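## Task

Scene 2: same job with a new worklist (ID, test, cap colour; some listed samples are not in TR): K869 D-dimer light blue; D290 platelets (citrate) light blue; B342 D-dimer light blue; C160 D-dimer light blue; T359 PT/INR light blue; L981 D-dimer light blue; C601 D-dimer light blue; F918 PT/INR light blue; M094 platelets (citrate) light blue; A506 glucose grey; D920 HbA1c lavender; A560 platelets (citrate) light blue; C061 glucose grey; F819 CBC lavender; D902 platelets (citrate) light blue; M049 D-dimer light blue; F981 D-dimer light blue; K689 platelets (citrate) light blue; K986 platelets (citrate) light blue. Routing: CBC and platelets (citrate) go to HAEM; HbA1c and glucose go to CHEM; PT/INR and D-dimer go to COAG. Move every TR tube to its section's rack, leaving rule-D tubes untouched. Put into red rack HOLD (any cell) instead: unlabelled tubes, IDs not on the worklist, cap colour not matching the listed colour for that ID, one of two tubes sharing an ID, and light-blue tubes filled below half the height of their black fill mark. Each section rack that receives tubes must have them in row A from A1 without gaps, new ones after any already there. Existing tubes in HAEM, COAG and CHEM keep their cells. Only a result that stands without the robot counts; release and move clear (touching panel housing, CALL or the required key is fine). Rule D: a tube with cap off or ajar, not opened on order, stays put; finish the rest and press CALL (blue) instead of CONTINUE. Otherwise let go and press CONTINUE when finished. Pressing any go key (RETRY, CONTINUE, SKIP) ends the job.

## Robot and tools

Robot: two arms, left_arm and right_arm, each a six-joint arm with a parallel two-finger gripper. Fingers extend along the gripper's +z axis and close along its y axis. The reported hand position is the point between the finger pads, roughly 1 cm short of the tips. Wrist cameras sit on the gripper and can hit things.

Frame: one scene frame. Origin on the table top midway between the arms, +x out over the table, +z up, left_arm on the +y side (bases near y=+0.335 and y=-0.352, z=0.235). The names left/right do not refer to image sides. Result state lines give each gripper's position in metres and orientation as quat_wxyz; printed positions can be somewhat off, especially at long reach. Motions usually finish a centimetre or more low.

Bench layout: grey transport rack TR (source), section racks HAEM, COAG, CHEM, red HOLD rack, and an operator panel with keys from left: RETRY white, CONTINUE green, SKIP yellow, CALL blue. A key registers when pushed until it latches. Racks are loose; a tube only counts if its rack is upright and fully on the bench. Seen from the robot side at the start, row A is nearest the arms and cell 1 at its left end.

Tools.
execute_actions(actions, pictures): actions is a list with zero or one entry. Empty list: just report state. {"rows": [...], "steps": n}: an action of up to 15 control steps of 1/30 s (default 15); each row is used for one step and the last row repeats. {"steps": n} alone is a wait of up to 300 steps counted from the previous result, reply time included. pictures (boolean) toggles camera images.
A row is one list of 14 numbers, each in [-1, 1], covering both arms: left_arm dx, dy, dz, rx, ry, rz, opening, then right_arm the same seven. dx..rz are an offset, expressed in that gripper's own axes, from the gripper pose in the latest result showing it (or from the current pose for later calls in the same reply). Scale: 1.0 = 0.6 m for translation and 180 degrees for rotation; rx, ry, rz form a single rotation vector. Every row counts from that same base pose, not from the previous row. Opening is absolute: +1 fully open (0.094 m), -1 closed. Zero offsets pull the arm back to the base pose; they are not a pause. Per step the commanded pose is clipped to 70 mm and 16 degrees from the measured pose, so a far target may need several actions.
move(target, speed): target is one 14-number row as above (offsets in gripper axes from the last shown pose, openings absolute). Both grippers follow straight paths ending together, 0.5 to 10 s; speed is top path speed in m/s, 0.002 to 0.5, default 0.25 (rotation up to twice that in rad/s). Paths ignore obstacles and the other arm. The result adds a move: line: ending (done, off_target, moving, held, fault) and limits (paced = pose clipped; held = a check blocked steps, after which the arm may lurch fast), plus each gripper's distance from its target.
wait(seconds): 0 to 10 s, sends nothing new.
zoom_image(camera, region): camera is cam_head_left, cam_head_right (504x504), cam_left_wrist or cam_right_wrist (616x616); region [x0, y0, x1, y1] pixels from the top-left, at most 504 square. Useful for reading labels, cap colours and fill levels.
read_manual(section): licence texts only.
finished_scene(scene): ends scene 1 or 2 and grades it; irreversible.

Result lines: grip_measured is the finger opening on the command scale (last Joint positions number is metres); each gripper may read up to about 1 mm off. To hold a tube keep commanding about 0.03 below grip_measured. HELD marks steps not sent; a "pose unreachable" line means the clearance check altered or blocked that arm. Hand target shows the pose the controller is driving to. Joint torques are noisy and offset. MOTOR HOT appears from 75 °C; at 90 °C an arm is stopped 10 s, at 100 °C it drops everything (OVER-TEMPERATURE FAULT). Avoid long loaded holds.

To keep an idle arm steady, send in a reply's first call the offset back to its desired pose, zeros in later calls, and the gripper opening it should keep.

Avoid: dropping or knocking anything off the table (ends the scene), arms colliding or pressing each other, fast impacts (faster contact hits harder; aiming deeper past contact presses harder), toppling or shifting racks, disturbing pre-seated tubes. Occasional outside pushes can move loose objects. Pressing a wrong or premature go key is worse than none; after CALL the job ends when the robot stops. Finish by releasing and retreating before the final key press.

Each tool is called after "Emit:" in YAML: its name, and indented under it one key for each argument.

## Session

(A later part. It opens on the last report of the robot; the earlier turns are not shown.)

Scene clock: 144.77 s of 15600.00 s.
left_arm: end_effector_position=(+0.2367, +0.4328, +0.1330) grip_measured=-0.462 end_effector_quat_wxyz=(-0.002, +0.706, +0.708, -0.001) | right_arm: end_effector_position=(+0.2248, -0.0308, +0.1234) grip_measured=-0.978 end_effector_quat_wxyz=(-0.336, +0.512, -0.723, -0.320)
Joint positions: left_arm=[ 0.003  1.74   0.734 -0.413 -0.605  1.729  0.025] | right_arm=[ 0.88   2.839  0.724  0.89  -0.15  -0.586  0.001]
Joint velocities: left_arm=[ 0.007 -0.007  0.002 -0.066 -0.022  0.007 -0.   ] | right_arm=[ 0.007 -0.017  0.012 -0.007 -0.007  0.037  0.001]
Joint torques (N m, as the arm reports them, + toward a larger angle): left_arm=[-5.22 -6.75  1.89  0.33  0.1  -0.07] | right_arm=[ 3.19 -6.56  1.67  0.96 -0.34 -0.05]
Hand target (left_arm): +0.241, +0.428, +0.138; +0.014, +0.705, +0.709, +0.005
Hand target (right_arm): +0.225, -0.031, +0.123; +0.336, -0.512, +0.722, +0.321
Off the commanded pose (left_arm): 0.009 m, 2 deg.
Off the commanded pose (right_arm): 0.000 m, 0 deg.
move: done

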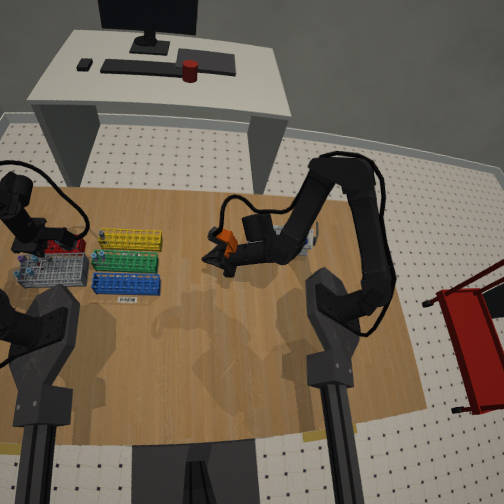

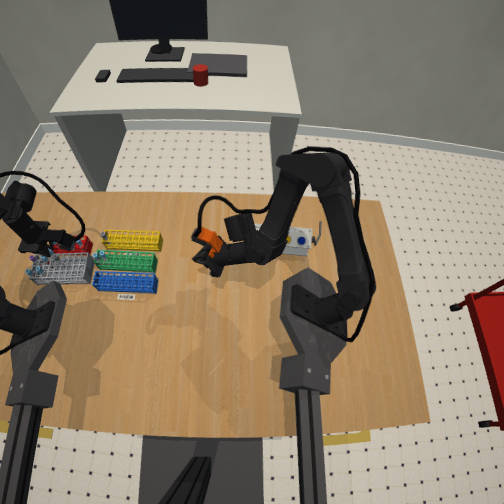

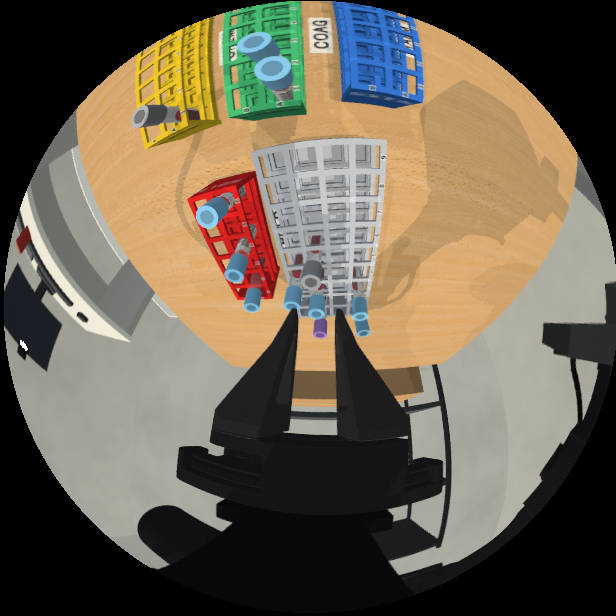

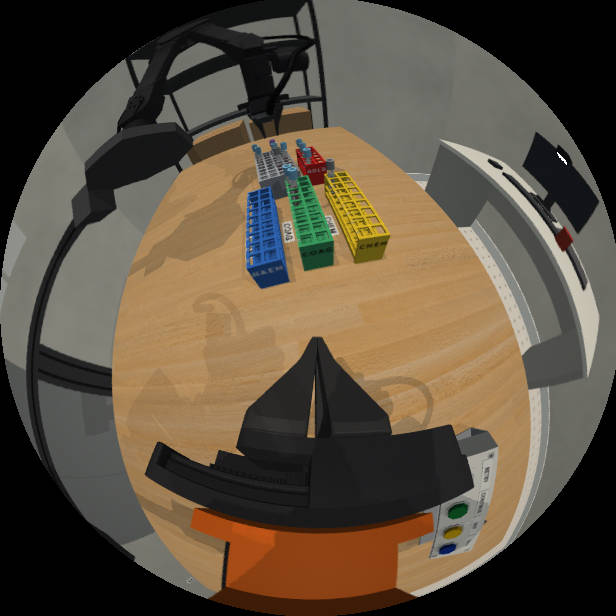

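Emit:
execute_actions:
  actions:
    - {"rows":[[-0.014,-0.001,0.043,0,-0.004,0.004,-0.46,0,0,0,0,0,0,-1]]}
  pictures: false

Emit:
execute_actions:
  actions:
    - {"rows":[[-0.012,-0.013,0.054,0.003,-0.004,0.004,-0.46,0,0,0,0,0,0,-1]]}
  pictures: false

Emit:
execute_actions:
  actions:
    - {"rows":[[0,0,0,0,0,0,-0.73,0,0,0,0,0,0,-1]],"steps":10}
  pictures: false

Emit:
move:
  target: [0,0.005,-0.19,-0.004,-0.006,0,-0.73,0,0,0,0,0,0,-1]
  speed: 0.15

Emit:
move:
  target: [-0.3,0.1,-0.01,0,0,-0.5,-0.73,0,0,0,0,0,0,-1]
  speed: 0.5

Emit:
zoom_image:
  camera: "cam_right_wrist"
  region: [260,100,360,200]

Scene clock: 152.60 s of 15600.00 s.
left_arm: end_effector_position=(+0.2400, +0.4305, +0.1122) grip_measured=-0.462 end_effector_quat_wxyz=(-0.001, +0.706, +0.708, +0.005) | right_arm: end_effector_position=(+0.2249, -0.0309, +0.1233) grip_measured=-0.978 end_effector_quat_wxyz=(-0.336, +0.512, -0.723, -0.320)
Joint positions: left_arm=[ 0.036  1.811  0.715 -0.29  -0.605  1.775  0.025] | right_arm=[ 0.88   2.839  0.724  0.89  -0.149 -0.586  0.001]
Joint velocities: left_arm=[-0.012 -0.007  0.002  0.022 -0.007 -0.051  0.   ] | right_arm=[-0.002  0.007  0.007  0.007  0.051 -0.081 -0.   ]
Joint torques (N m, as the arm reports them, + toward a larger angle): left_arm=[-3.71 -4.75  1.37  0.38  0.11  0.08] | right_arm=[ 3.14 -6.68  1.73  0.95 -0.31 -0.01]
Hand target (left_arm): +0.235, +0.424, +0.107; +0.002, +0.711, +0.703, -0.005
Hand target (right_arm): +0.225, -0.031, +0.123; +0.336, -0.512, +0.722, +0.320
Off the commanded pose (left_arm): 0.009 m, 1 deg.
Off the commanded pose (right_arm): 0.000 m, 0 deg.
Steps of this call (steps 1 to 90: nothing new was sent; then 4.33 s passed at rest; steps 91 to 105: all 15 steps of this action). Readings (end_effector_position):
91: left_arm (+0.2378, +0.4327, +0.1310) | right_arm (+0.2248, -0.0308, +0.1234)
92: left_arm (+0.2390, +0.4327, +0.1273) | right_arm (+0.2248, -0.0308, +0.1233)
94: left_arm (+0.2374, +0.4316, +0.1190) | right_arm (+0.2249, -0.0309, +0.1233)
98: left_arm (+0.2347, +0.4295, +0.1122) | right_arm (+0.2249, -0.0309, +0.1233)
105: the state above

Scene clock: 153.10 s of 15600.00 s.
left_arm: end_effector_position=(+0.2357, +0.4302, +0.0839) grip_measured=-0.462 end_effector_quat_wxyz=(-0.007, +0.706, +0.708, +0.006) | right_arm: end_effector_position=(+0.2250, -0.0310, +0.1232) grip_measured=-0.978 end_effector_quat_wxyz=(-0.336, +0.512, -0.723, -0.319)
Joint positions: left_arm=[ 0.093  1.9    0.685 -0.137 -0.603  1.839  0.025] | right_arm=[ 0.88   2.839  0.724  0.89  -0.148 -0.586  0.001]
Joint velocities: left_arm=[-0.007  0.007  0.002  0.051 -0.007  0.095  0.   ] | right_arm=[ 0.002  0.002  0.002 -0.081 -0.022  0.007  0.   ]
Joint torques (N m, as the arm reports them, + toward a larger angle): left_arm=[-3.83 -4.78  0.86  0.33  0.17  0.08] | right_arm=[ 3.13 -6.74  1.73  0.99 -0.33 -0.01]
Hand target (left_arm): +0.232, +0.424, +0.080; -0.001, +0.711, +0.703, -0.003
Hand target (right_arm): +0.225, -0.031, +0.123; +0.336, -0.512, +0.723, +0.320
Off the commanded pose (left_arm): 0.009 m, 1 deg.
Off the commanded pose (right_arm): 0.000 m, 0 deg.
Steps of this call (steps 1 to 15: all 15 steps of this action). Readings (end_effector_position):
1: left_arm (+0.2405, +0.4305, +0.1096) | right_arm (+0.2249, -0.0309, +0.1233)
2: left_arm (+0.2407, +0.4312, +0.1047) | right_arm (+0.2249, -0.0309, +0.1233)
4: left_arm (+0.2356, +0.4311, +0.0934) | right_arm (+0.2249, -0.0309, +0.1232)
8: left_arm (+0.2290, +0.4286, +0.0841) | right_arm (+0.2249, -0.0309, +0.1232)
15: the state above

Scene clock: 153.43 s of 15600.00 s.
left_arm: end_effector_position=(+0.2357, +0.4302, +0.0839) grip_measured=-0.709 end_effector_quat_wxyz=(-0.006, +0.706, +0.708, +0.006) | right_arm: end_effector_position=(+0.2251, -0.0310, +0.1231) grip_measured=-0.978 end_effector_quat_wxyz=(-0.336, +0.512, -0.723, -0.319)
Joint positions: left_arm=[ 0.093  1.9    0.685 -0.137 -0.603  1.839  0.014] | right_arm=[ 0.88   2.839  0.724  0.89  -0.147 -0.586  0.001]
Joint velocities: left_arm=[ 0.012 -0.002  0.012 -0.022 -0.022  0.022  0.001] | right_arm=[-0.007  0.002  0.007  0.037 -0.037  0.022 -0.001]
Joint torques (N m, as the arm reports them, + toward a larger angle): left_arm=[-4.15 -5.89  1.76  0.26 -0.04  0.03] | right_arm=[ 3.15 -6.65  1.62  0.98 -0.3  -0.01]
Hand target (left_arm): +0.236, +0.430, +0.084; -0.006, +0.706, +0.708, +0.006
Hand target (right_arm): +0.225, -0.031, +0.123; +0.336, -0.512, +0.723, +0.319
Off the commanded pose (left_arm): 0.000 m, 0 deg.
Off the commanded pose (right_arm): 0.000 m, 0 deg.
Steps of this call (steps 1 to 10: all 10 steps of this action). Readings (end_effector_position):
1: left_arm (+0.2357, +0.4302, +0.0839) | right_arm (+0.2250, -0.0310, +0.1232)
2: left_arm (+0.2357, +0.4302, +0.0839) | right_arm (+0.2250, -0.0310, +0.1231)
4: left_arm (+0.2357, +0.4302, +0.0839) | right_arm (+0.2250, -0.0310, +0.1231)
8: left_arm (+0.2357, +0.4302, +0.0839) | right_arm (+0.2251, -0.0310, +0.1231)
10: the state above

Scene clock: 155.13 s of 15600.00 s.
left_arm: end_effector_position=(+0.2344, +0.4285, +0.1891) grip_measured=-0.709 end_effector_quat_wxyz=(-0.002, +0.705, +0.709, -0.002) | right_arm: end_effector_position=(+0.2252, -0.0311, +0.1230) grip_measured=-0.978 end_effector_quat_wxyz=(-0.336, +0.512, -0.723, -0.318)
Joint positions: left_arm=[-0.136  1.62   0.818 -0.719 -0.617  1.554  0.014] | right_arm=[ 0.88   2.839  0.724  0.89  -0.146 -0.586  0.001]
Joint velocities: left_arm=[-0.002  0.002 -0.017 -0.022  0.066  0.037  0.001] | right_arm=[-0.012 -0.007  0.002  0.022 -0.022  0.007 -0.001]
Joint torques (N m, as the arm reports them, + toward a larger angle): left_arm=[-5.   -5.65  5.16 -0.03 -0.01 -0.01] | right_arm=[ 3.08 -6.54  1.62  0.98 -0.33  0.  ]
Hand target (left_arm): +0.240, +0.429, +0.198; +0.006, +0.706, +0.708, +0.004
Hand target (right_arm): +0.225, -0.031, +0.123; +0.336, -0.512, +0.723, +0.319
Off the commanded pose (left_arm): 0.010 m, 1 deg.
Off the commanded pose (right_arm): 0.000 m, 0 deg.
move: done

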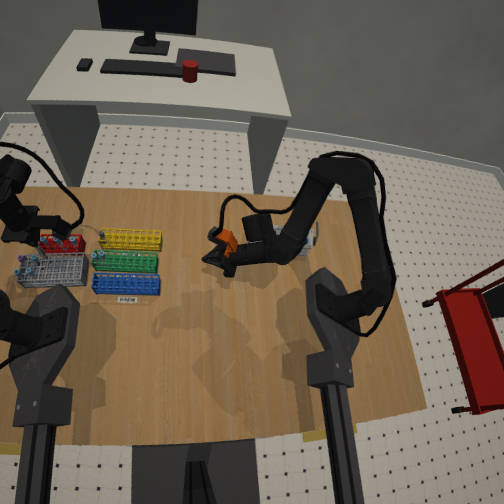

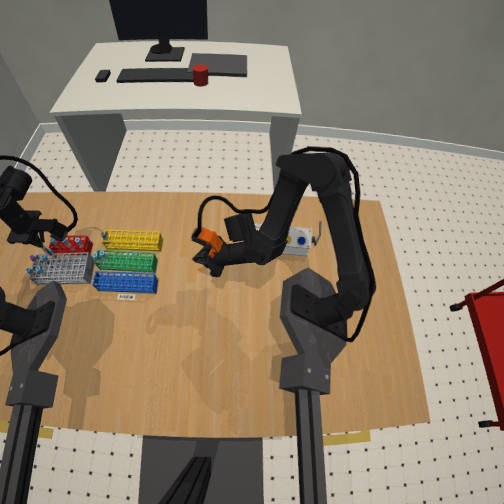

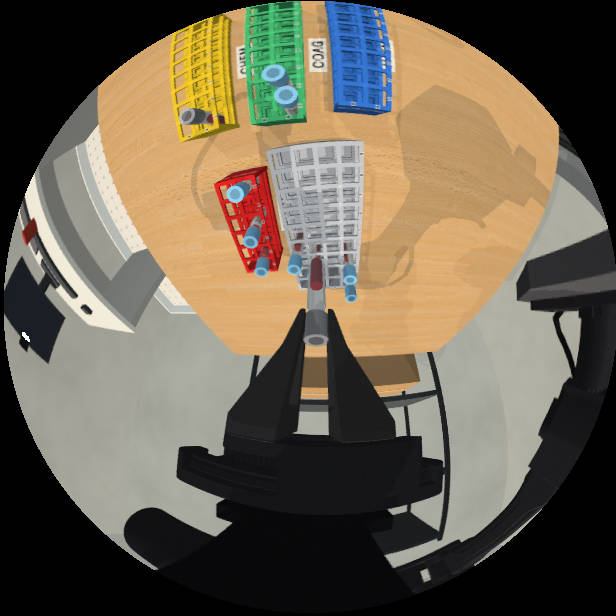

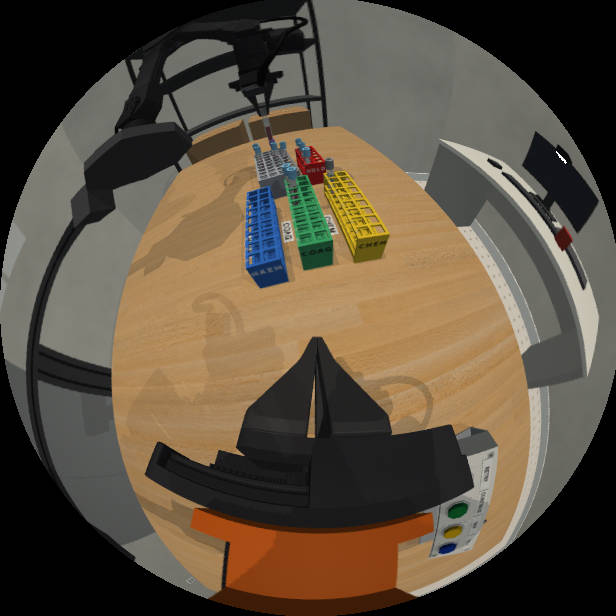

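Scene clock: 157.50 s of 15600.00 s.
left_arm: end_effector_position=(+0.2908, +0.2526, +0.1920) grip_measured=-0.709 end_effector_quat_wxyz=(-0.002, -0.008, +1.000, -0.003) | right_arm: end_effector_position=(+0.2253, -0.0312, +0.1229) grip_measured=-0.978 end_effector_quat_wxyz=(-0.336, +0.512, -0.724, -0.318)
Joint positions: left_arm=[-0.569  2.228  1.21  -0.795 -0.57  -0.547  0.014] | right_arm=[ 0.88   2.839  0.724  0.89  -0.145 -0.586  0.001]
Joint velocities: left_arm=[-0.002 -0.007 -0.002  0.022  0.022 -0.037  0.001] | right_arm=[-0.007 -0.007  0.007 -0.007  0.066  0.037  0.   ]
Joint torques (N m, as the arm reports them, + toward a larger angle): left_arm=[-6.88 -6.09  5.56  0.12  0.   -0.07] | right_arm=[ 3.18 -6.53  1.63  0.99 -0.3  -0.02]
Hand target (left_arm): +0.292, +0.245, +0.195; -0.001, -0.002, +1.000, -0.003
Hand target (right_arm): +0.225, -0.031, +0.123; +0.336, -0.512, +0.723, +0.319
Off the commanded pose (left_arm): 0.006 m, 1 deg.
Off the commanded pose (right_arm): 0.000 m, 0 deg.
move: done

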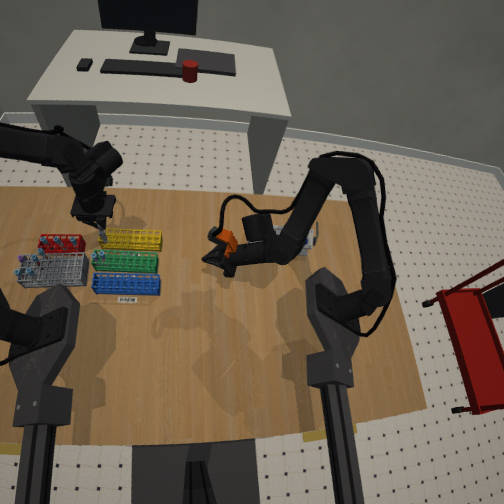

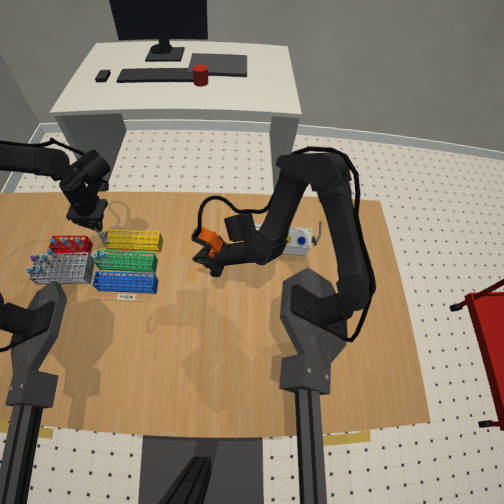

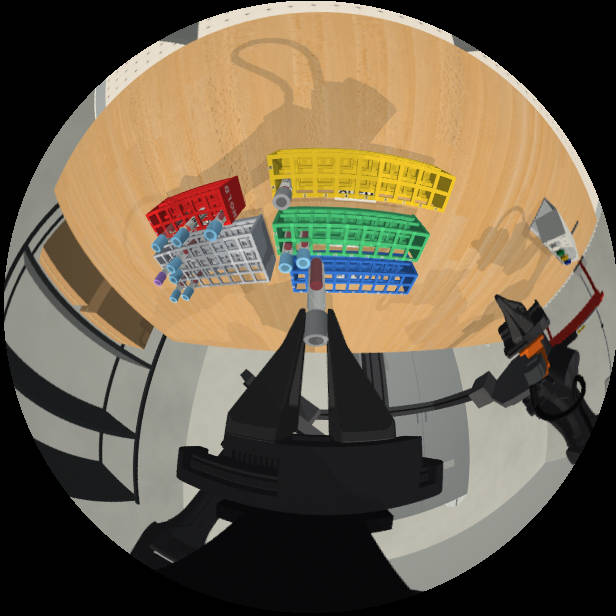

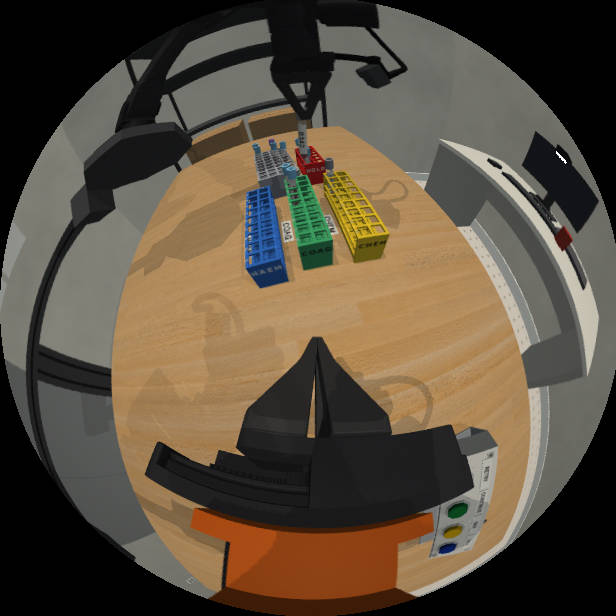

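Region (260, 100, 360, 200) of cam_right_wrist's 616x616 image, scaled by 5.040, with more detail than that image has.

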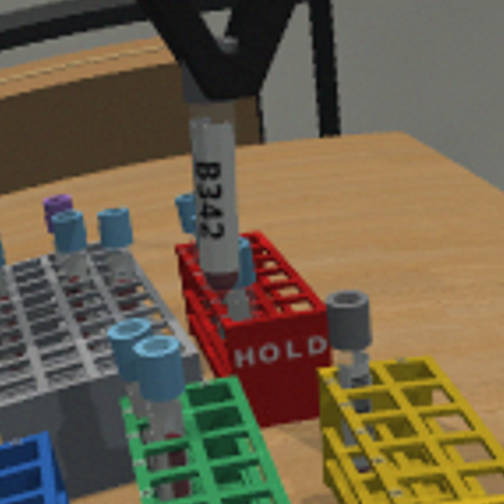

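Emit:
move:
  target: [-0.075,0.245,-0.015,0,0,0.505,-0.73,0,0,0,0,0,0,-1]
  speed: 0.5

Emit:
execute_actions:
  actions:
    - {"rows":[[-0.01,0,0.055,-0.008,-0.04,0.004,-0.73,0,0,0,0,0,0,-1]]}

Emit:
zoom_image:
  camera: "cam_left_wrist"
  region: [240,200,400,360]

Scene clock: 167.10 s of 15600.00 s.
left_arm: end_effector_position=(+0.3318, +0.3968, +0.1898) grip_measured=-0.709 end_effector_quat_wxyz=(-0.012, +0.708, +0.706, -0.003) | right_arm: end_effector_position=(+0.2254, -0.0313, +0.1229) grip_measured=-0.978 end_effector_quat_wxyz=(-0.336, +0.512, -0.724, -0.318)
Joint positions: left_arm=[-0.215  2.015  1.269 -0.853 -0.631  1.453  0.014] | right_arm=[ 0.88   2.839  0.724  0.89  -0.145 -0.586  0.001]
Joint velocities: left_arm=[-0.002 -0.027  0.007 -0.007  0.007  0.007  0.   ] | right_arm=[-0.022 -0.007 -0.002  0.037 -0.051 -0.051 -0.   ]
Joint torques (N m, as the arm reports them, + toward a larger angle): left_arm=[-5.64 -8.98  5.17  0.    0.06  0.05] | right_arm=[ 3.09 -6.69  1.64  1.   -0.3   0.01]
Hand target (left_arm): +0.336, +0.401, +0.199; -0.002, +0.707, +0.708, -0.002
Hand target (right_arm): +0.225, -0.031, +0.123; +0.336, -0.512, +0.724, +0.318
Off the commanded pose (left_arm): 0.011 m, 1 deg.
Off the commanded pose (right_arm): 0.000 m, 0 deg.
After step 90, 4.23 s passed at rest.
move: off_target (left_arm)

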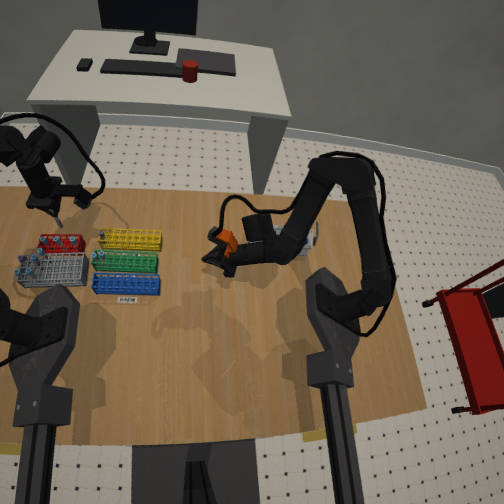

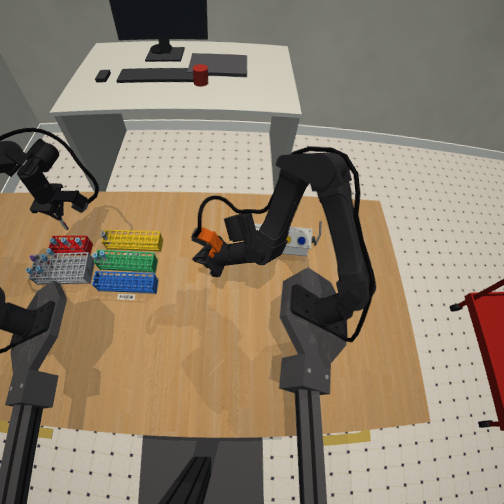

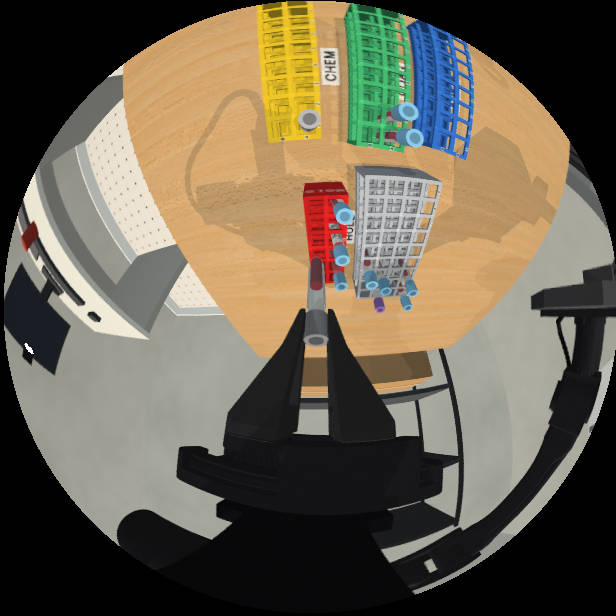

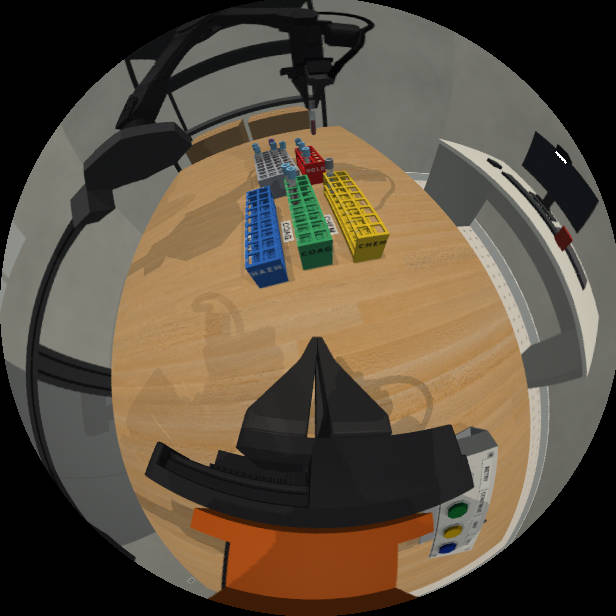

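Scene clock: 167.60 s of 15600.00 s.
left_arm: end_effector_position=(+0.3296, +0.4022, +0.1555) grip_measured=-0.709 end_effector_quat_wxyz=(+0.024, +0.705, +0.709, -0.034) | right_arm: end_effector_position=(+0.2255, -0.0313, +0.1228) grip_measured=-0.978 end_effector_quat_wxyz=(-0.336, +0.512, -0.724, -0.317)
Joint positions: left_arm=[-0.106  2.014  1.195 -0.692 -0.534  1.585  0.014] | right_arm=[ 0.88   2.839  0.724  0.89  -0.144 -0.586  0.001]
Joint velocities: left_arm=[ 0.002 -0.012 -0.007  0.022  0.007  0.007 -0.002] | right_arm=[-0.007 -0.007  0.002 -0.022 -0.007 -0.037 -0.001]
Joint torques (N m, as the arm reports them, + toward a larger angle): left_arm=[-6.48 -7.25  2.51  0.33  0.23  0.07] | right_arm=[ 3.07 -6.66  1.62  0.97 -0.3   0.  ]
Hand target (left_arm): +0.330, +0.392, +0.157; +0.039, +0.711, +0.701, -0.039
Hand target (right_arm): +0.225, -0.031, +0.123; +0.336, -0.512, +0.724, +0.318
Off the commanded pose (left_arm): 0.011 m, 2 deg.
Off the commanded pose (right_arm): 0.000 m, 0 deg.
Steps of this call (steps 1 to 15: all 15 steps of this action). Readings (end_effector_position):
1: left_arm (+0.3321, +0.3953, +0.1865) | right_arm (+0.2254, -0.0313, +0.1228)
2: left_arm (+0.3323, +0.3947, +0.1812) | right_arm (+0.2254, -0.0313, +0.1228)
4: left_arm (+0.3269, +0.3990, +0.1679) | right_arm (+0.2255, -0.0313, +0.1228)
8: left_arm (+0.3220, +0.4056, +0.1557) | right_arm (+0.2255, -0.0313, +0.1228)
15: the state above

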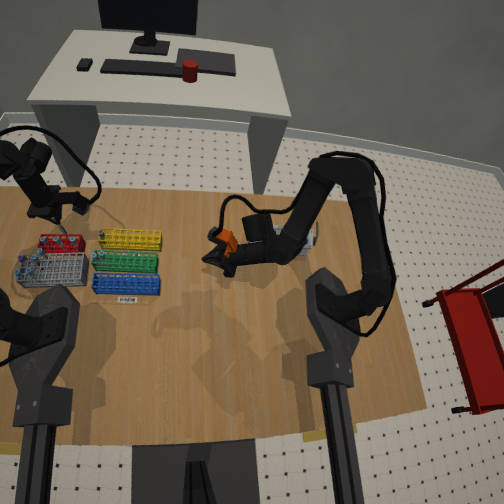

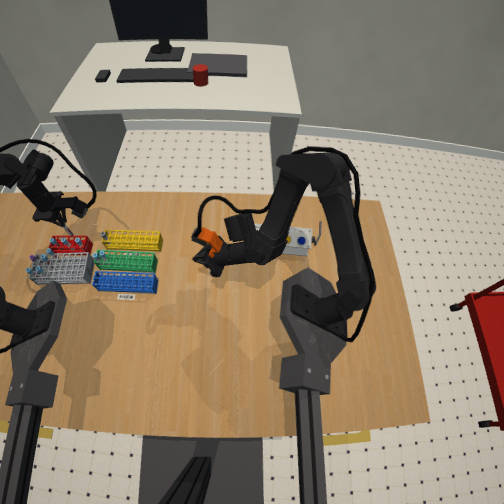

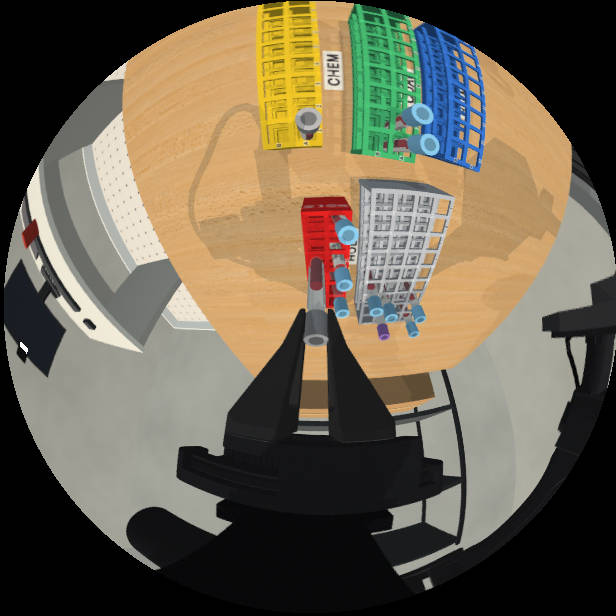

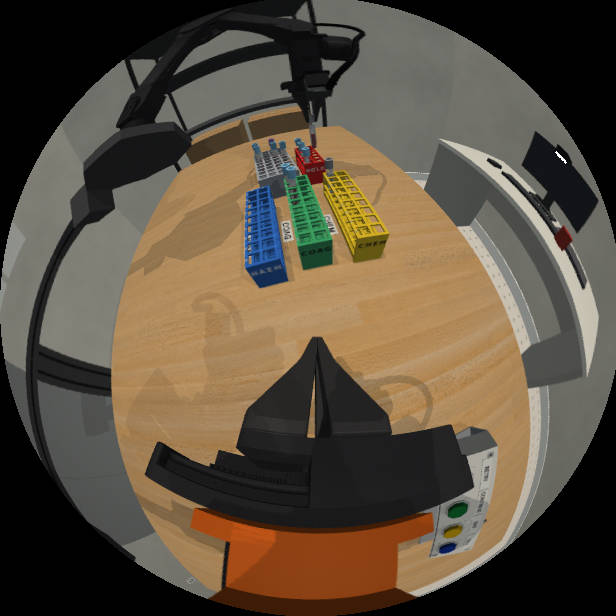

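Region (240, 200, 400, 360) of cam_left_wrist's 616x616 image, scaled by 3.150, with more detail than that image has.

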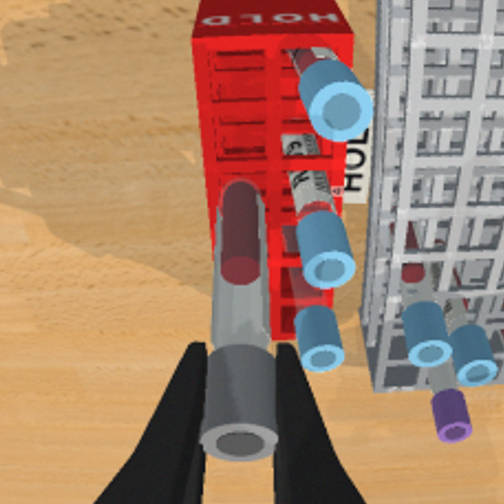

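Emit:
execute_actions:
  actions:
    - {"rows":[[-0.016,-0.006,0.037,-0.002,-0.006,0.004,-0.73,0,0,0,0,0,0,-1]]}

Emit:
zoom_image:
  camera: "cam_left_wrist"
  region: [240,200,400,360]

Scene clock: 171.90 s of 15600.00 s.
left_arm: end_effector_position=(+0.3284, +0.3970, +0.1395) grip_measured=-0.709 end_effector_quat_wxyz=(+0.030, +0.705, +0.708, -0.030) | right_arm: end_effector_position=(+0.2256, -0.0315, +0.1227) grip_measured=-0.978 end_effector_quat_wxyz=(-0.336, +0.512, -0.724, -0.317)
Joint positions: left_arm=[-0.089  2.036  1.151 -0.601 -0.529  1.613  0.014] | right_arm=[ 0.88   2.839  0.724  0.89  -0.143 -0.586  0.001]
Joint velocities: left_arm=[-0.017  0.007 -0.007 -0.037 -0.081 -0.007  0.   ] | right_arm=[-0.012  0.002 -0.002 -0.125  0.037 -0.022  0.   ]
Joint torques (N m, as the arm reports them, + toward a larger angle): left_arm=[-5.59 -6.47  2.33  0.34  0.17  0.05] | right_arm=[ 3.14 -6.66  1.77  0.99 -0.34 -0.02]
Hand target (left_arm): +0.325, +0.391, +0.134; +0.033, +0.709, +0.704, -0.038
Hand target (right_arm): +0.226, -0.031, +0.123; +0.336, -0.512, +0.724, +0.317
Off the commanded pose (left_arm): 0.008 m, 1 deg.
Off the commanded pose (right_arm): 0.000 m, 0 deg.
Steps of this call (steps 1 to 90: nothing new was sent; then 0.80 s passed at rest; steps 91 to 105: all 15 steps of this action). Readings (end_effector_position):
91: left_arm (+0.3319, +0.4008, +0.1541) | right_arm (+0.2255, -0.0314, +0.1227)
92: left_arm (+0.3321, +0.4003, +0.1521) | right_arm (+0.2255, -0.0314, +0.1227)
94: left_arm (+0.3288, +0.3989, +0.1464) | right_arm (+0.2256, -0.0314, +0.1227)
98: left_arm (+0.3247, +0.3970, +0.1397) | right_arm (+0.2256, -0.0314, +0.1227)
105: the state above

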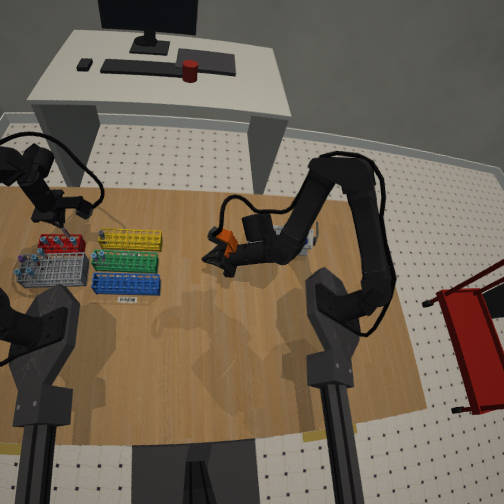

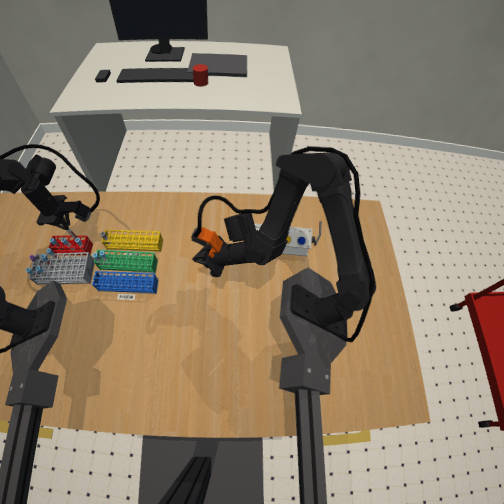

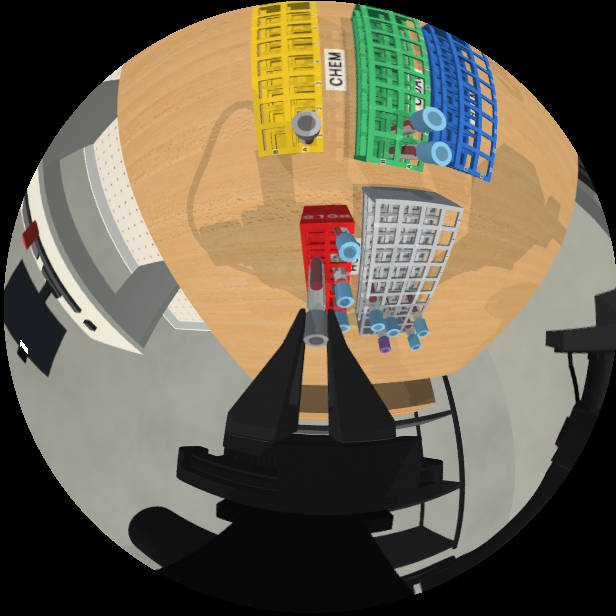

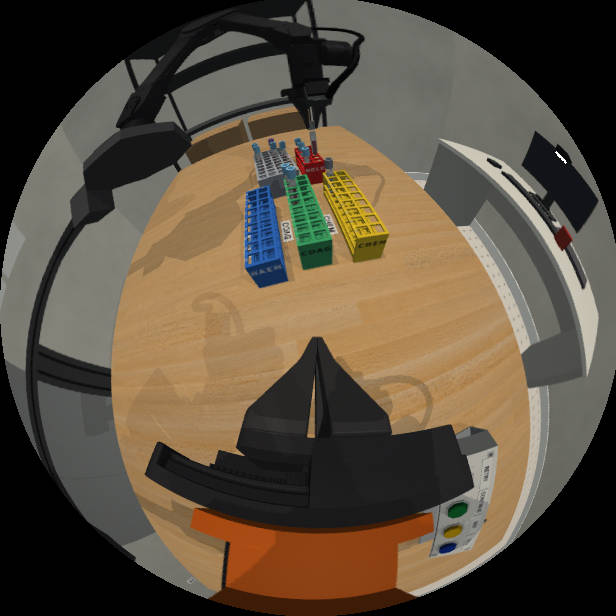

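Region (240, 200, 400, 360) of cam_left_wrist's 616x616 image, scaled by 3.150, with more detail than that image has.

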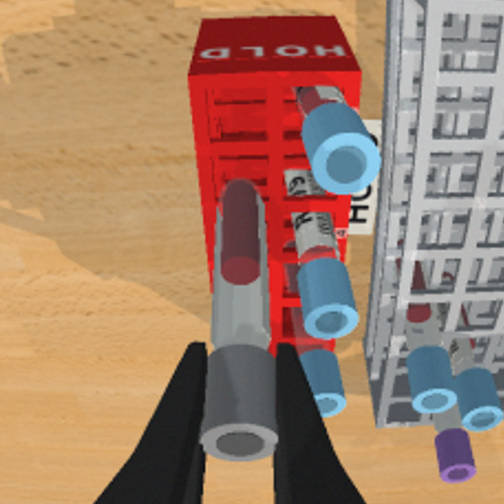

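Emit:
execute_actions:
  actions:
    - {"rows":[[-0.01,-0.006,0.038,0.001,-0.005,0.004,-0.73,0,0,0,0,0,0,-1]]}
  pictures: false

Emit:
execute_actions:
  actions:
    - {"rows":[[-0.006,-0.007,0.038,0.001,-0.004,0.004,-0.73,0,0,0,0,0,0,-1]]}
  pictures: false

Emit:
execute_actions:
  actions:
    - {"rows":[[-0.006,-0.008,0.038,0.001,-0.004,0.004,-0.73,0,0,0,0,0,0,-1]]}
  pictures: false

Scene clock: 179.10 s of 15600.00 s.
left_arm: end_effector_position=(+0.3287, +0.3967, +0.1225) grip_measured=-0.709 end_effector_quat_wxyz=(+0.031, +0.704, +0.709, -0.027) | right_arm: end_effector_position=(+0.2257, -0.0315, +0.1226) grip_measured=-0.978 end_effector_quat_wxyz=(-0.336, +0.512, -0.724, -0.317)
Joint positions: left_arm=[-0.063  2.067  1.129 -0.524 -0.529  1.644  0.014] | right_arm=[ 0.88   2.839  0.724  0.89  -0.142 -0.586  0.001]
Joint velocities: left_arm=[ 0.007 -0.007 -0.007 -0.007  0.037 -0.007  0.   ] | right_arm=[ 0.002  0.012  0.022 -0.022 -0.066 -0.022  0.   ]
Joint torques (N m, as the arm reports them, + toward a larger angle): left_arm=[-5.6  -6.49  2.28  0.37  0.16  0.04] | right_arm=[ 3.1  -6.72  1.69  0.98 -0.32 -0.01]
Hand target (left_arm): +0.324, +0.389, +0.117; +0.034, +0.709, +0.704, -0.037
Hand target (right_arm): +0.226, -0.031, +0.123; +0.336, -0.512, +0.724, +0.317
Off the commanded pose (left_arm): 0.010 m, 1 deg.
Off the commanded pose (right_arm): 0.000 m, 0 deg.
Steps of this call (steps 1 to 90: nothing new was sent; then 3.70 s passed at rest; steps 91 to 105: all 15 steps of this action). Readings (end_effector_position):
91: left_arm (+0.3296, +0.3969, +0.1381) | right_arm (+0.2256, -0.0315, +0.1227)
92: left_arm (+0.3303, +0.3971, +0.1359) | right_arm (+0.2257, -0.0315, +0.1226)
94: left_arm (+0.3288, +0.3972, +0.1297) | right_arm (+0.2257, -0.0315, +0.1226)
98: left_arm (+0.3259, +0.3966, +0.1226) | right_arm (+0.2257, -0.0315, +0.1226)
105: the state above

Scene clock: 179.60 s of 15600.00 s.
left_arm: end_effector_position=(+0.3288, +0.3988, +0.1053) grip_measured=-0.709 end_effector_quat_wxyz=(+0.032, +0.703, +0.710, -0.023) | right_arm: end_effector_position=(+0.2258, -0.0316, +0.1225) grip_measured=-0.978 end_effector_quat_wxyz=(-0.336, +0.512, -0.724, -0.316)
Joint positions: left_arm=[-0.031  2.099  1.111 -0.449 -0.529  1.681  0.014] | right_arm=[ 0.88   2.839  0.724  0.89  -0.141 -0.586  0.001]
Joint velocities: left_arm=[-0.012 -0.002 -0.007  0.007 -0.022 -0.007  0.001] | right_arm=[-0.012 -0.002  0.012  0.007  0.095  0.007 -0.001]
Joint torques (N m, as the arm reports them, + toward a larger angle): left_arm=[-5.81 -6.49  1.87  0.4   0.13  0.09] | right_arm=[ 3.16 -6.65  1.7   0.98 -0.32 -0.02]
Hand target (left_arm): +0.324, +0.391, +0.100; +0.034, +0.708, +0.704, -0.032
Hand target (right_arm): +0.226, -0.032, +0.123; +0.336, -0.512, +0.724, +0.317
Off the commanded pose (left_arm): 0.010 m, 1 deg.
Off the commanded pose (right_arm): 0.000 m, 0 deg.
Steps of this call (steps 1 to 15: all 15 steps of this action). Readings (end_effector_position):
1: left_arm (+0.3292, +0.3967, +0.1212) | right_arm (+0.2257, -0.0315, +0.1226)
2: left_arm (+0.3300, +0.3971, +0.1188) | right_arm (+0.2257, -0.0316, +0.1226)
4: left_arm (+0.3287, +0.3981, +0.1124) | right_arm (+0.2257, -0.0316, +0.1226)
8: left_arm (+0.3261, +0.3986, +0.1054) | right_arm (+0.2258, -0.0316, +0.1225)
15: the state above

Scene clock: 180.10 s of 15600.00 s.
left_arm: end_effector_position=(+0.3287, +0.4011, +0.0881) grip_measured=-0.709 end_effector_quat_wxyz=(+0.032, +0.702, +0.712, -0.019) | right_arm: end_effector_position=(+0.2259, -0.0317, +0.1224) grip_measured=-0.978 end_effector_quat_wxyz=(-0.336, +0.512, -0.725, -0.316)
Joint positions: left_arm=[ 0.     2.134  1.097 -0.375 -0.529  1.718  0.014] | right_arm=[ 0.88   2.839  0.724  0.89  -0.141 -0.586  0.001]
Joint velocities: left_arm=[-0.012  0.012 -0.022 -0.022  0.051  0.022  0.   ] | right_arm=[-0.002 -0.012  0.012  0.007  0.007 -0.007 -0.001]
Joint torques (N m, as the arm reports them, + toward a larger angle): left_arm=[-5.72 -6.69  1.68  0.45  0.14  0.05] | right_arm=[ 3.13 -6.65  1.62  0.97 -0.33 -0.04]
Hand target (left_arm): +0.324, +0.393, +0.083; +0.035, +0.707, +0.706, -0.029
Hand target (right_arm): +0.226, -0.032, +0.123; +0.336, -0.512, +0.724, +0.316
Off the commanded pose (left_arm): 0.010 m, 1 deg.
Off the commanded pose (right_arm): 0.000 m, 0 deg.
Steps of this call (steps 1 to 15: all 15 steps of this action). Readings (end_effector_position):
1: left_arm (+0.3293, +0.3989, +0.1039) | right_arm (+0.2258, -0.0316, +0.1225)
2: left_arm (+0.3300, +0.3993, +0.1015) | right_arm (+0.2258, -0.0316, +0.1225)
4: left_arm (+0.3289, +0.4002, +0.0951) | right_arm (+0.2258, -0.0316, +0.1225)
8: left_arm (+0.3264, +0.4008, +0.0882) | right_arm (+0.2259, -0.0317, +0.1224)
15: the state above

Next is D4, at about (.26, .455).

Emit:
execute_actions:
  actions:
    - {"rows":[[0,0,0,0,0,0,-0.5,0,0,0,0,0,0,-1]],"steps":8}
  pictures: false

Emit:
execute_actions:
  actions:
    - {"rows":[[-0.006,0.005,-0.09,0,0.01,0,-0.5,0,0,0,0,0,0,-1]]}
  pictures: false

Emit:
move:
  target: [0.09,-0.11,-0.015,0,0.01,0.004,-0.46,0,0,0,0,0,0,-1]

Emit:
zoom_image:
  camera: "cam_left_wrist"
  region: [240,200,400,360]

Scene clock: 187.20 s of 15600.00 s.
left_arm: end_effector_position=(+0.3290, +0.4014, +0.0881) grip_measured=-0.502 end_effector_quat_wxyz=(+0.032, +0.702, +0.711, -0.018) | right_arm: end_effector_position=(+0.2260, -0.0317, +0.1224) grip_measured=-0.978 end_effector_quat_wxyz=(-0.336, +0.512, -0.725, -0.316)
Joint positions: left_arm=[ 0.     2.134  1.097 -0.373 -0.53   1.72   0.023] | right_arm=[ 0.88   2.839  0.724  0.89  -0.14  -0.586  0.001]
Joint velocities: left_arm=[-0.012 -0.012 -0.002 -0.007 -0.037 -0.007 -0.   ] | right_arm=[-0.012 -0.012 -0.022 -0.037 -0.022  0.022  0.   ]
Joint torques (N m, as the arm reports them, + toward a larger angle): left_arm=[-5.66 -7.67  2.7   0.2   0.   -0.03] | right_arm=[ 3.1  -6.62  1.64  0.98 -0.32 -0.04]
Hand target (left_arm): +0.329, +0.401, +0.088; +0.032, +0.702, +0.712, -0.019
Hand target (right_arm): +0.226, -0.032, +0.122; +0.336, -0.512, +0.725, +0.316
Off the commanded pose (left_arm): 0.000 m, 0 deg.
Off the commanded pose (right_arm): 0.000 m, 0 deg.
Steps of this call (steps 1 to 90: nothing new was sent; then 3.83 s passed at rest; steps 91 to 98: all 8 steps of this action). Readings (end_effector_position):
91: left_arm (+0.3291, +0.4012, +0.0881) | right_arm (+0.2259, -0.0317, +0.1224)
92: left_arm (+0.3291, +0.4012, +0.0881) | right_arm (+0.2259, -0.0317, +0.1224)
94: left_arm (+0.3290, +0.4013, +0.0881) | right_arm (+0.2260, -0.0317, +0.1224)
98: the state above

Scene clock: 187.70 s of 15600.00 s.
left_arm: end_effector_position=(+0.3318, +0.4012, +0.1366) grip_measured=-0.502 end_effector_quat_wxyz=(+0.024, +0.701, +0.712, -0.005) | right_arm: end_effector_position=(+0.2261, -0.0318, +0.1223) grip_measured=-0.978 end_effector_quat_wxyz=(-0.336, +0.512, -0.725, -0.315)
Joint positions: left_arm=[-0.094  2.036  1.128 -0.546 -0.573  1.616  0.023] | right_arm=[ 0.88   2.839  0.724  0.89  -0.139 -0.586  0.001]
Joint velocities: left_arm=[ 0.002 -0.017 -0.007 -0.11   0.037 -0.037  0.   ] | right_arm=[ 0.007 -0.017 -0.002 -0.051 -0.037  0.037  0.002]
Joint torques (N m, as the arm reports them, + toward a larger angle): left_arm=[-6.13 -7.76  4.27  0.07  0.   -0.07] | right_arm=[ 3.13 -6.59  1.7   0.99 -0.32  0.01]
Hand target (left_arm): +0.332, +0.402, +0.142; +0.022, +0.702, +0.712, -0.007
Hand target (right_arm): +0.226, -0.032, +0.122; +0.336, -0.512, +0.725, +0.316
Off the commanded pose (left_arm): 0.006 m, 1 deg.
Off the commanded pose (right_arm): 0.000 m, 0 deg.
Steps of this call (steps 1 to 15: all 15 steps of this action). Readings (end_effector_position):
1: left_arm (+0.3284, +0.4023, +0.0916) | right_arm (+0.2260, -0.0317, +0.1224)
2: left_arm (+0.3261, +0.4025, +0.0981) | right_arm (+0.2260, -0.0318, +0.1223)
4: left_arm (+0.3288, +0.4012, +0.1158) | right_arm (+0.2260, -0.0318, +0.1223)
8: left_arm (+0.3389, +0.4000, +0.1363) | right_arm (+0.2261, -0.0318, +0.1223)
15: the state above

Scene clock: 188.90 s of 15600.00 s.
left_arm: end_effector_position=(+0.2647, +0.4574, +0.1408) grip_measured=-0.462 end_effector_quat_wxyz=(+0.002, +0.705, +0.709, +0.001) | right_arm: end_effector_position=(+0.2262, -0.0319, +0.1222) grip_measured=-0.978 end_effector_quat_wxyz=(-0.336, +0.512, -0.725, -0.315)
Joint positions: left_arm=[ 0.047  1.76   0.874 -0.496 -0.594  1.782  0.025] | right_arm=[ 0.88   2.839  0.724  0.89  -0.138 -0.586  0.001]
Joint velocities: left_arm=[ 0.007 -0.002 -0.007  0.022 -0.022  0.037 -0.001] | right_arm=[-0.002  0.007 -0.007 -0.022  0.051  0.022  0.001]
Joint torques (N m, as the arm reports them, + toward a larger angle): left_arm=[-4.14 -7.39  2.04  0.38  0.04  0.06] | right_arm=[ 3.03 -6.59  1.68  0.98 -0.29 -0.02]
Hand target (left_arm): +0.264, +0.457, +0.143; +0.008, +0.706, +0.708, +0.004
Hand target (right_arm): +0.226, -0.032, +0.122; +0.336, -0.512, +0.725, +0.315
Off the commanded pose (left_arm): 0.004 m, 1 deg.
Off the commanded pose (right_arm): 0.000 m, 0 deg.
move: done

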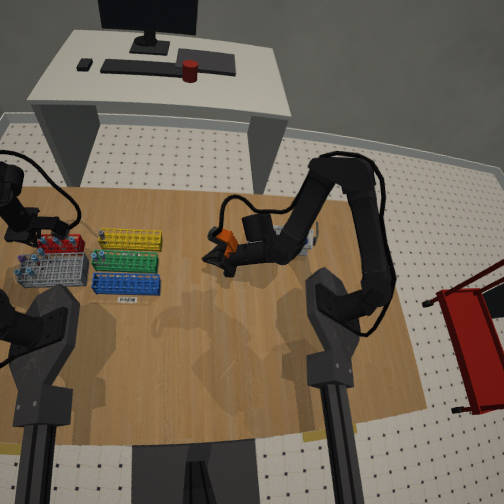

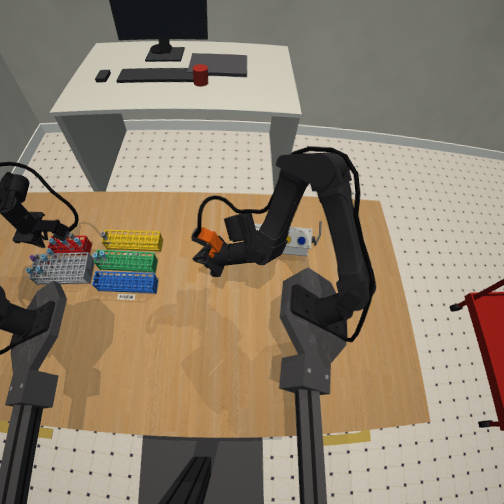

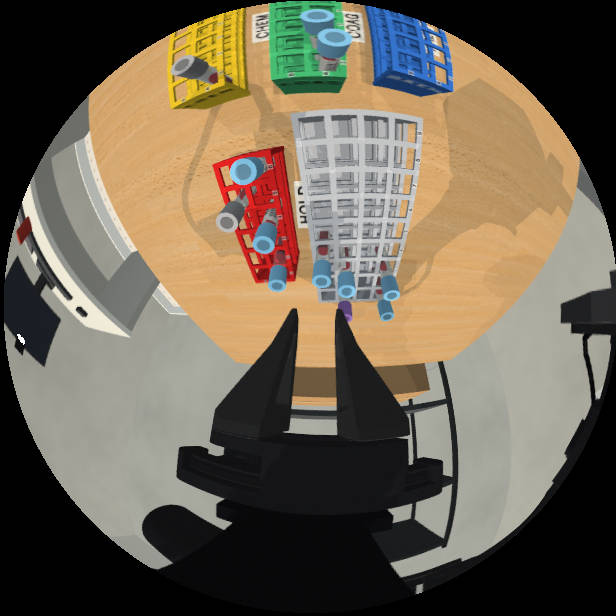

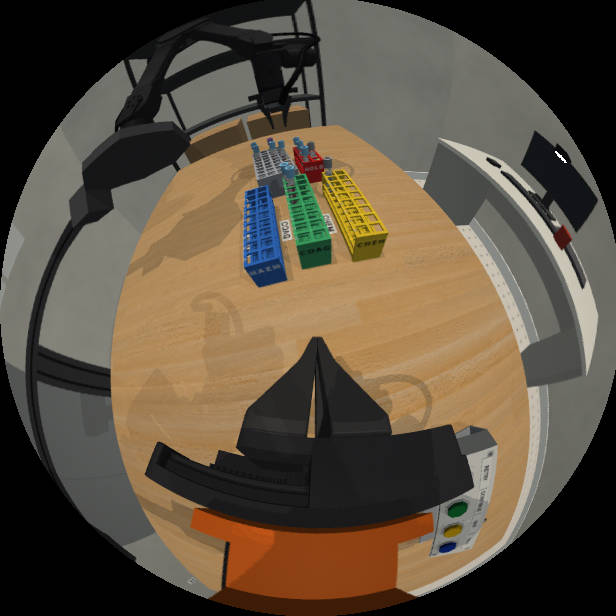

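Region (240, 200, 400, 360) of cam_left_wrist's 616x616 image, scaled by 3.150, with more detail than that image has.

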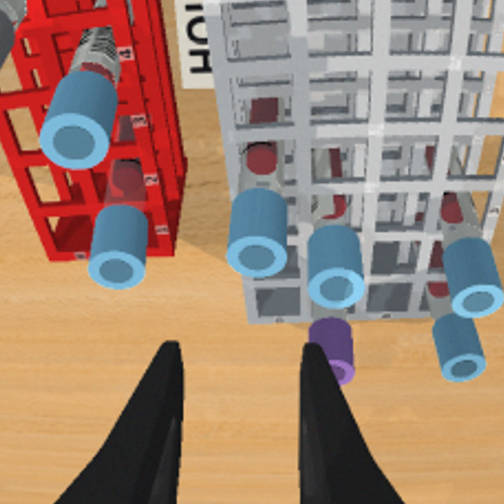

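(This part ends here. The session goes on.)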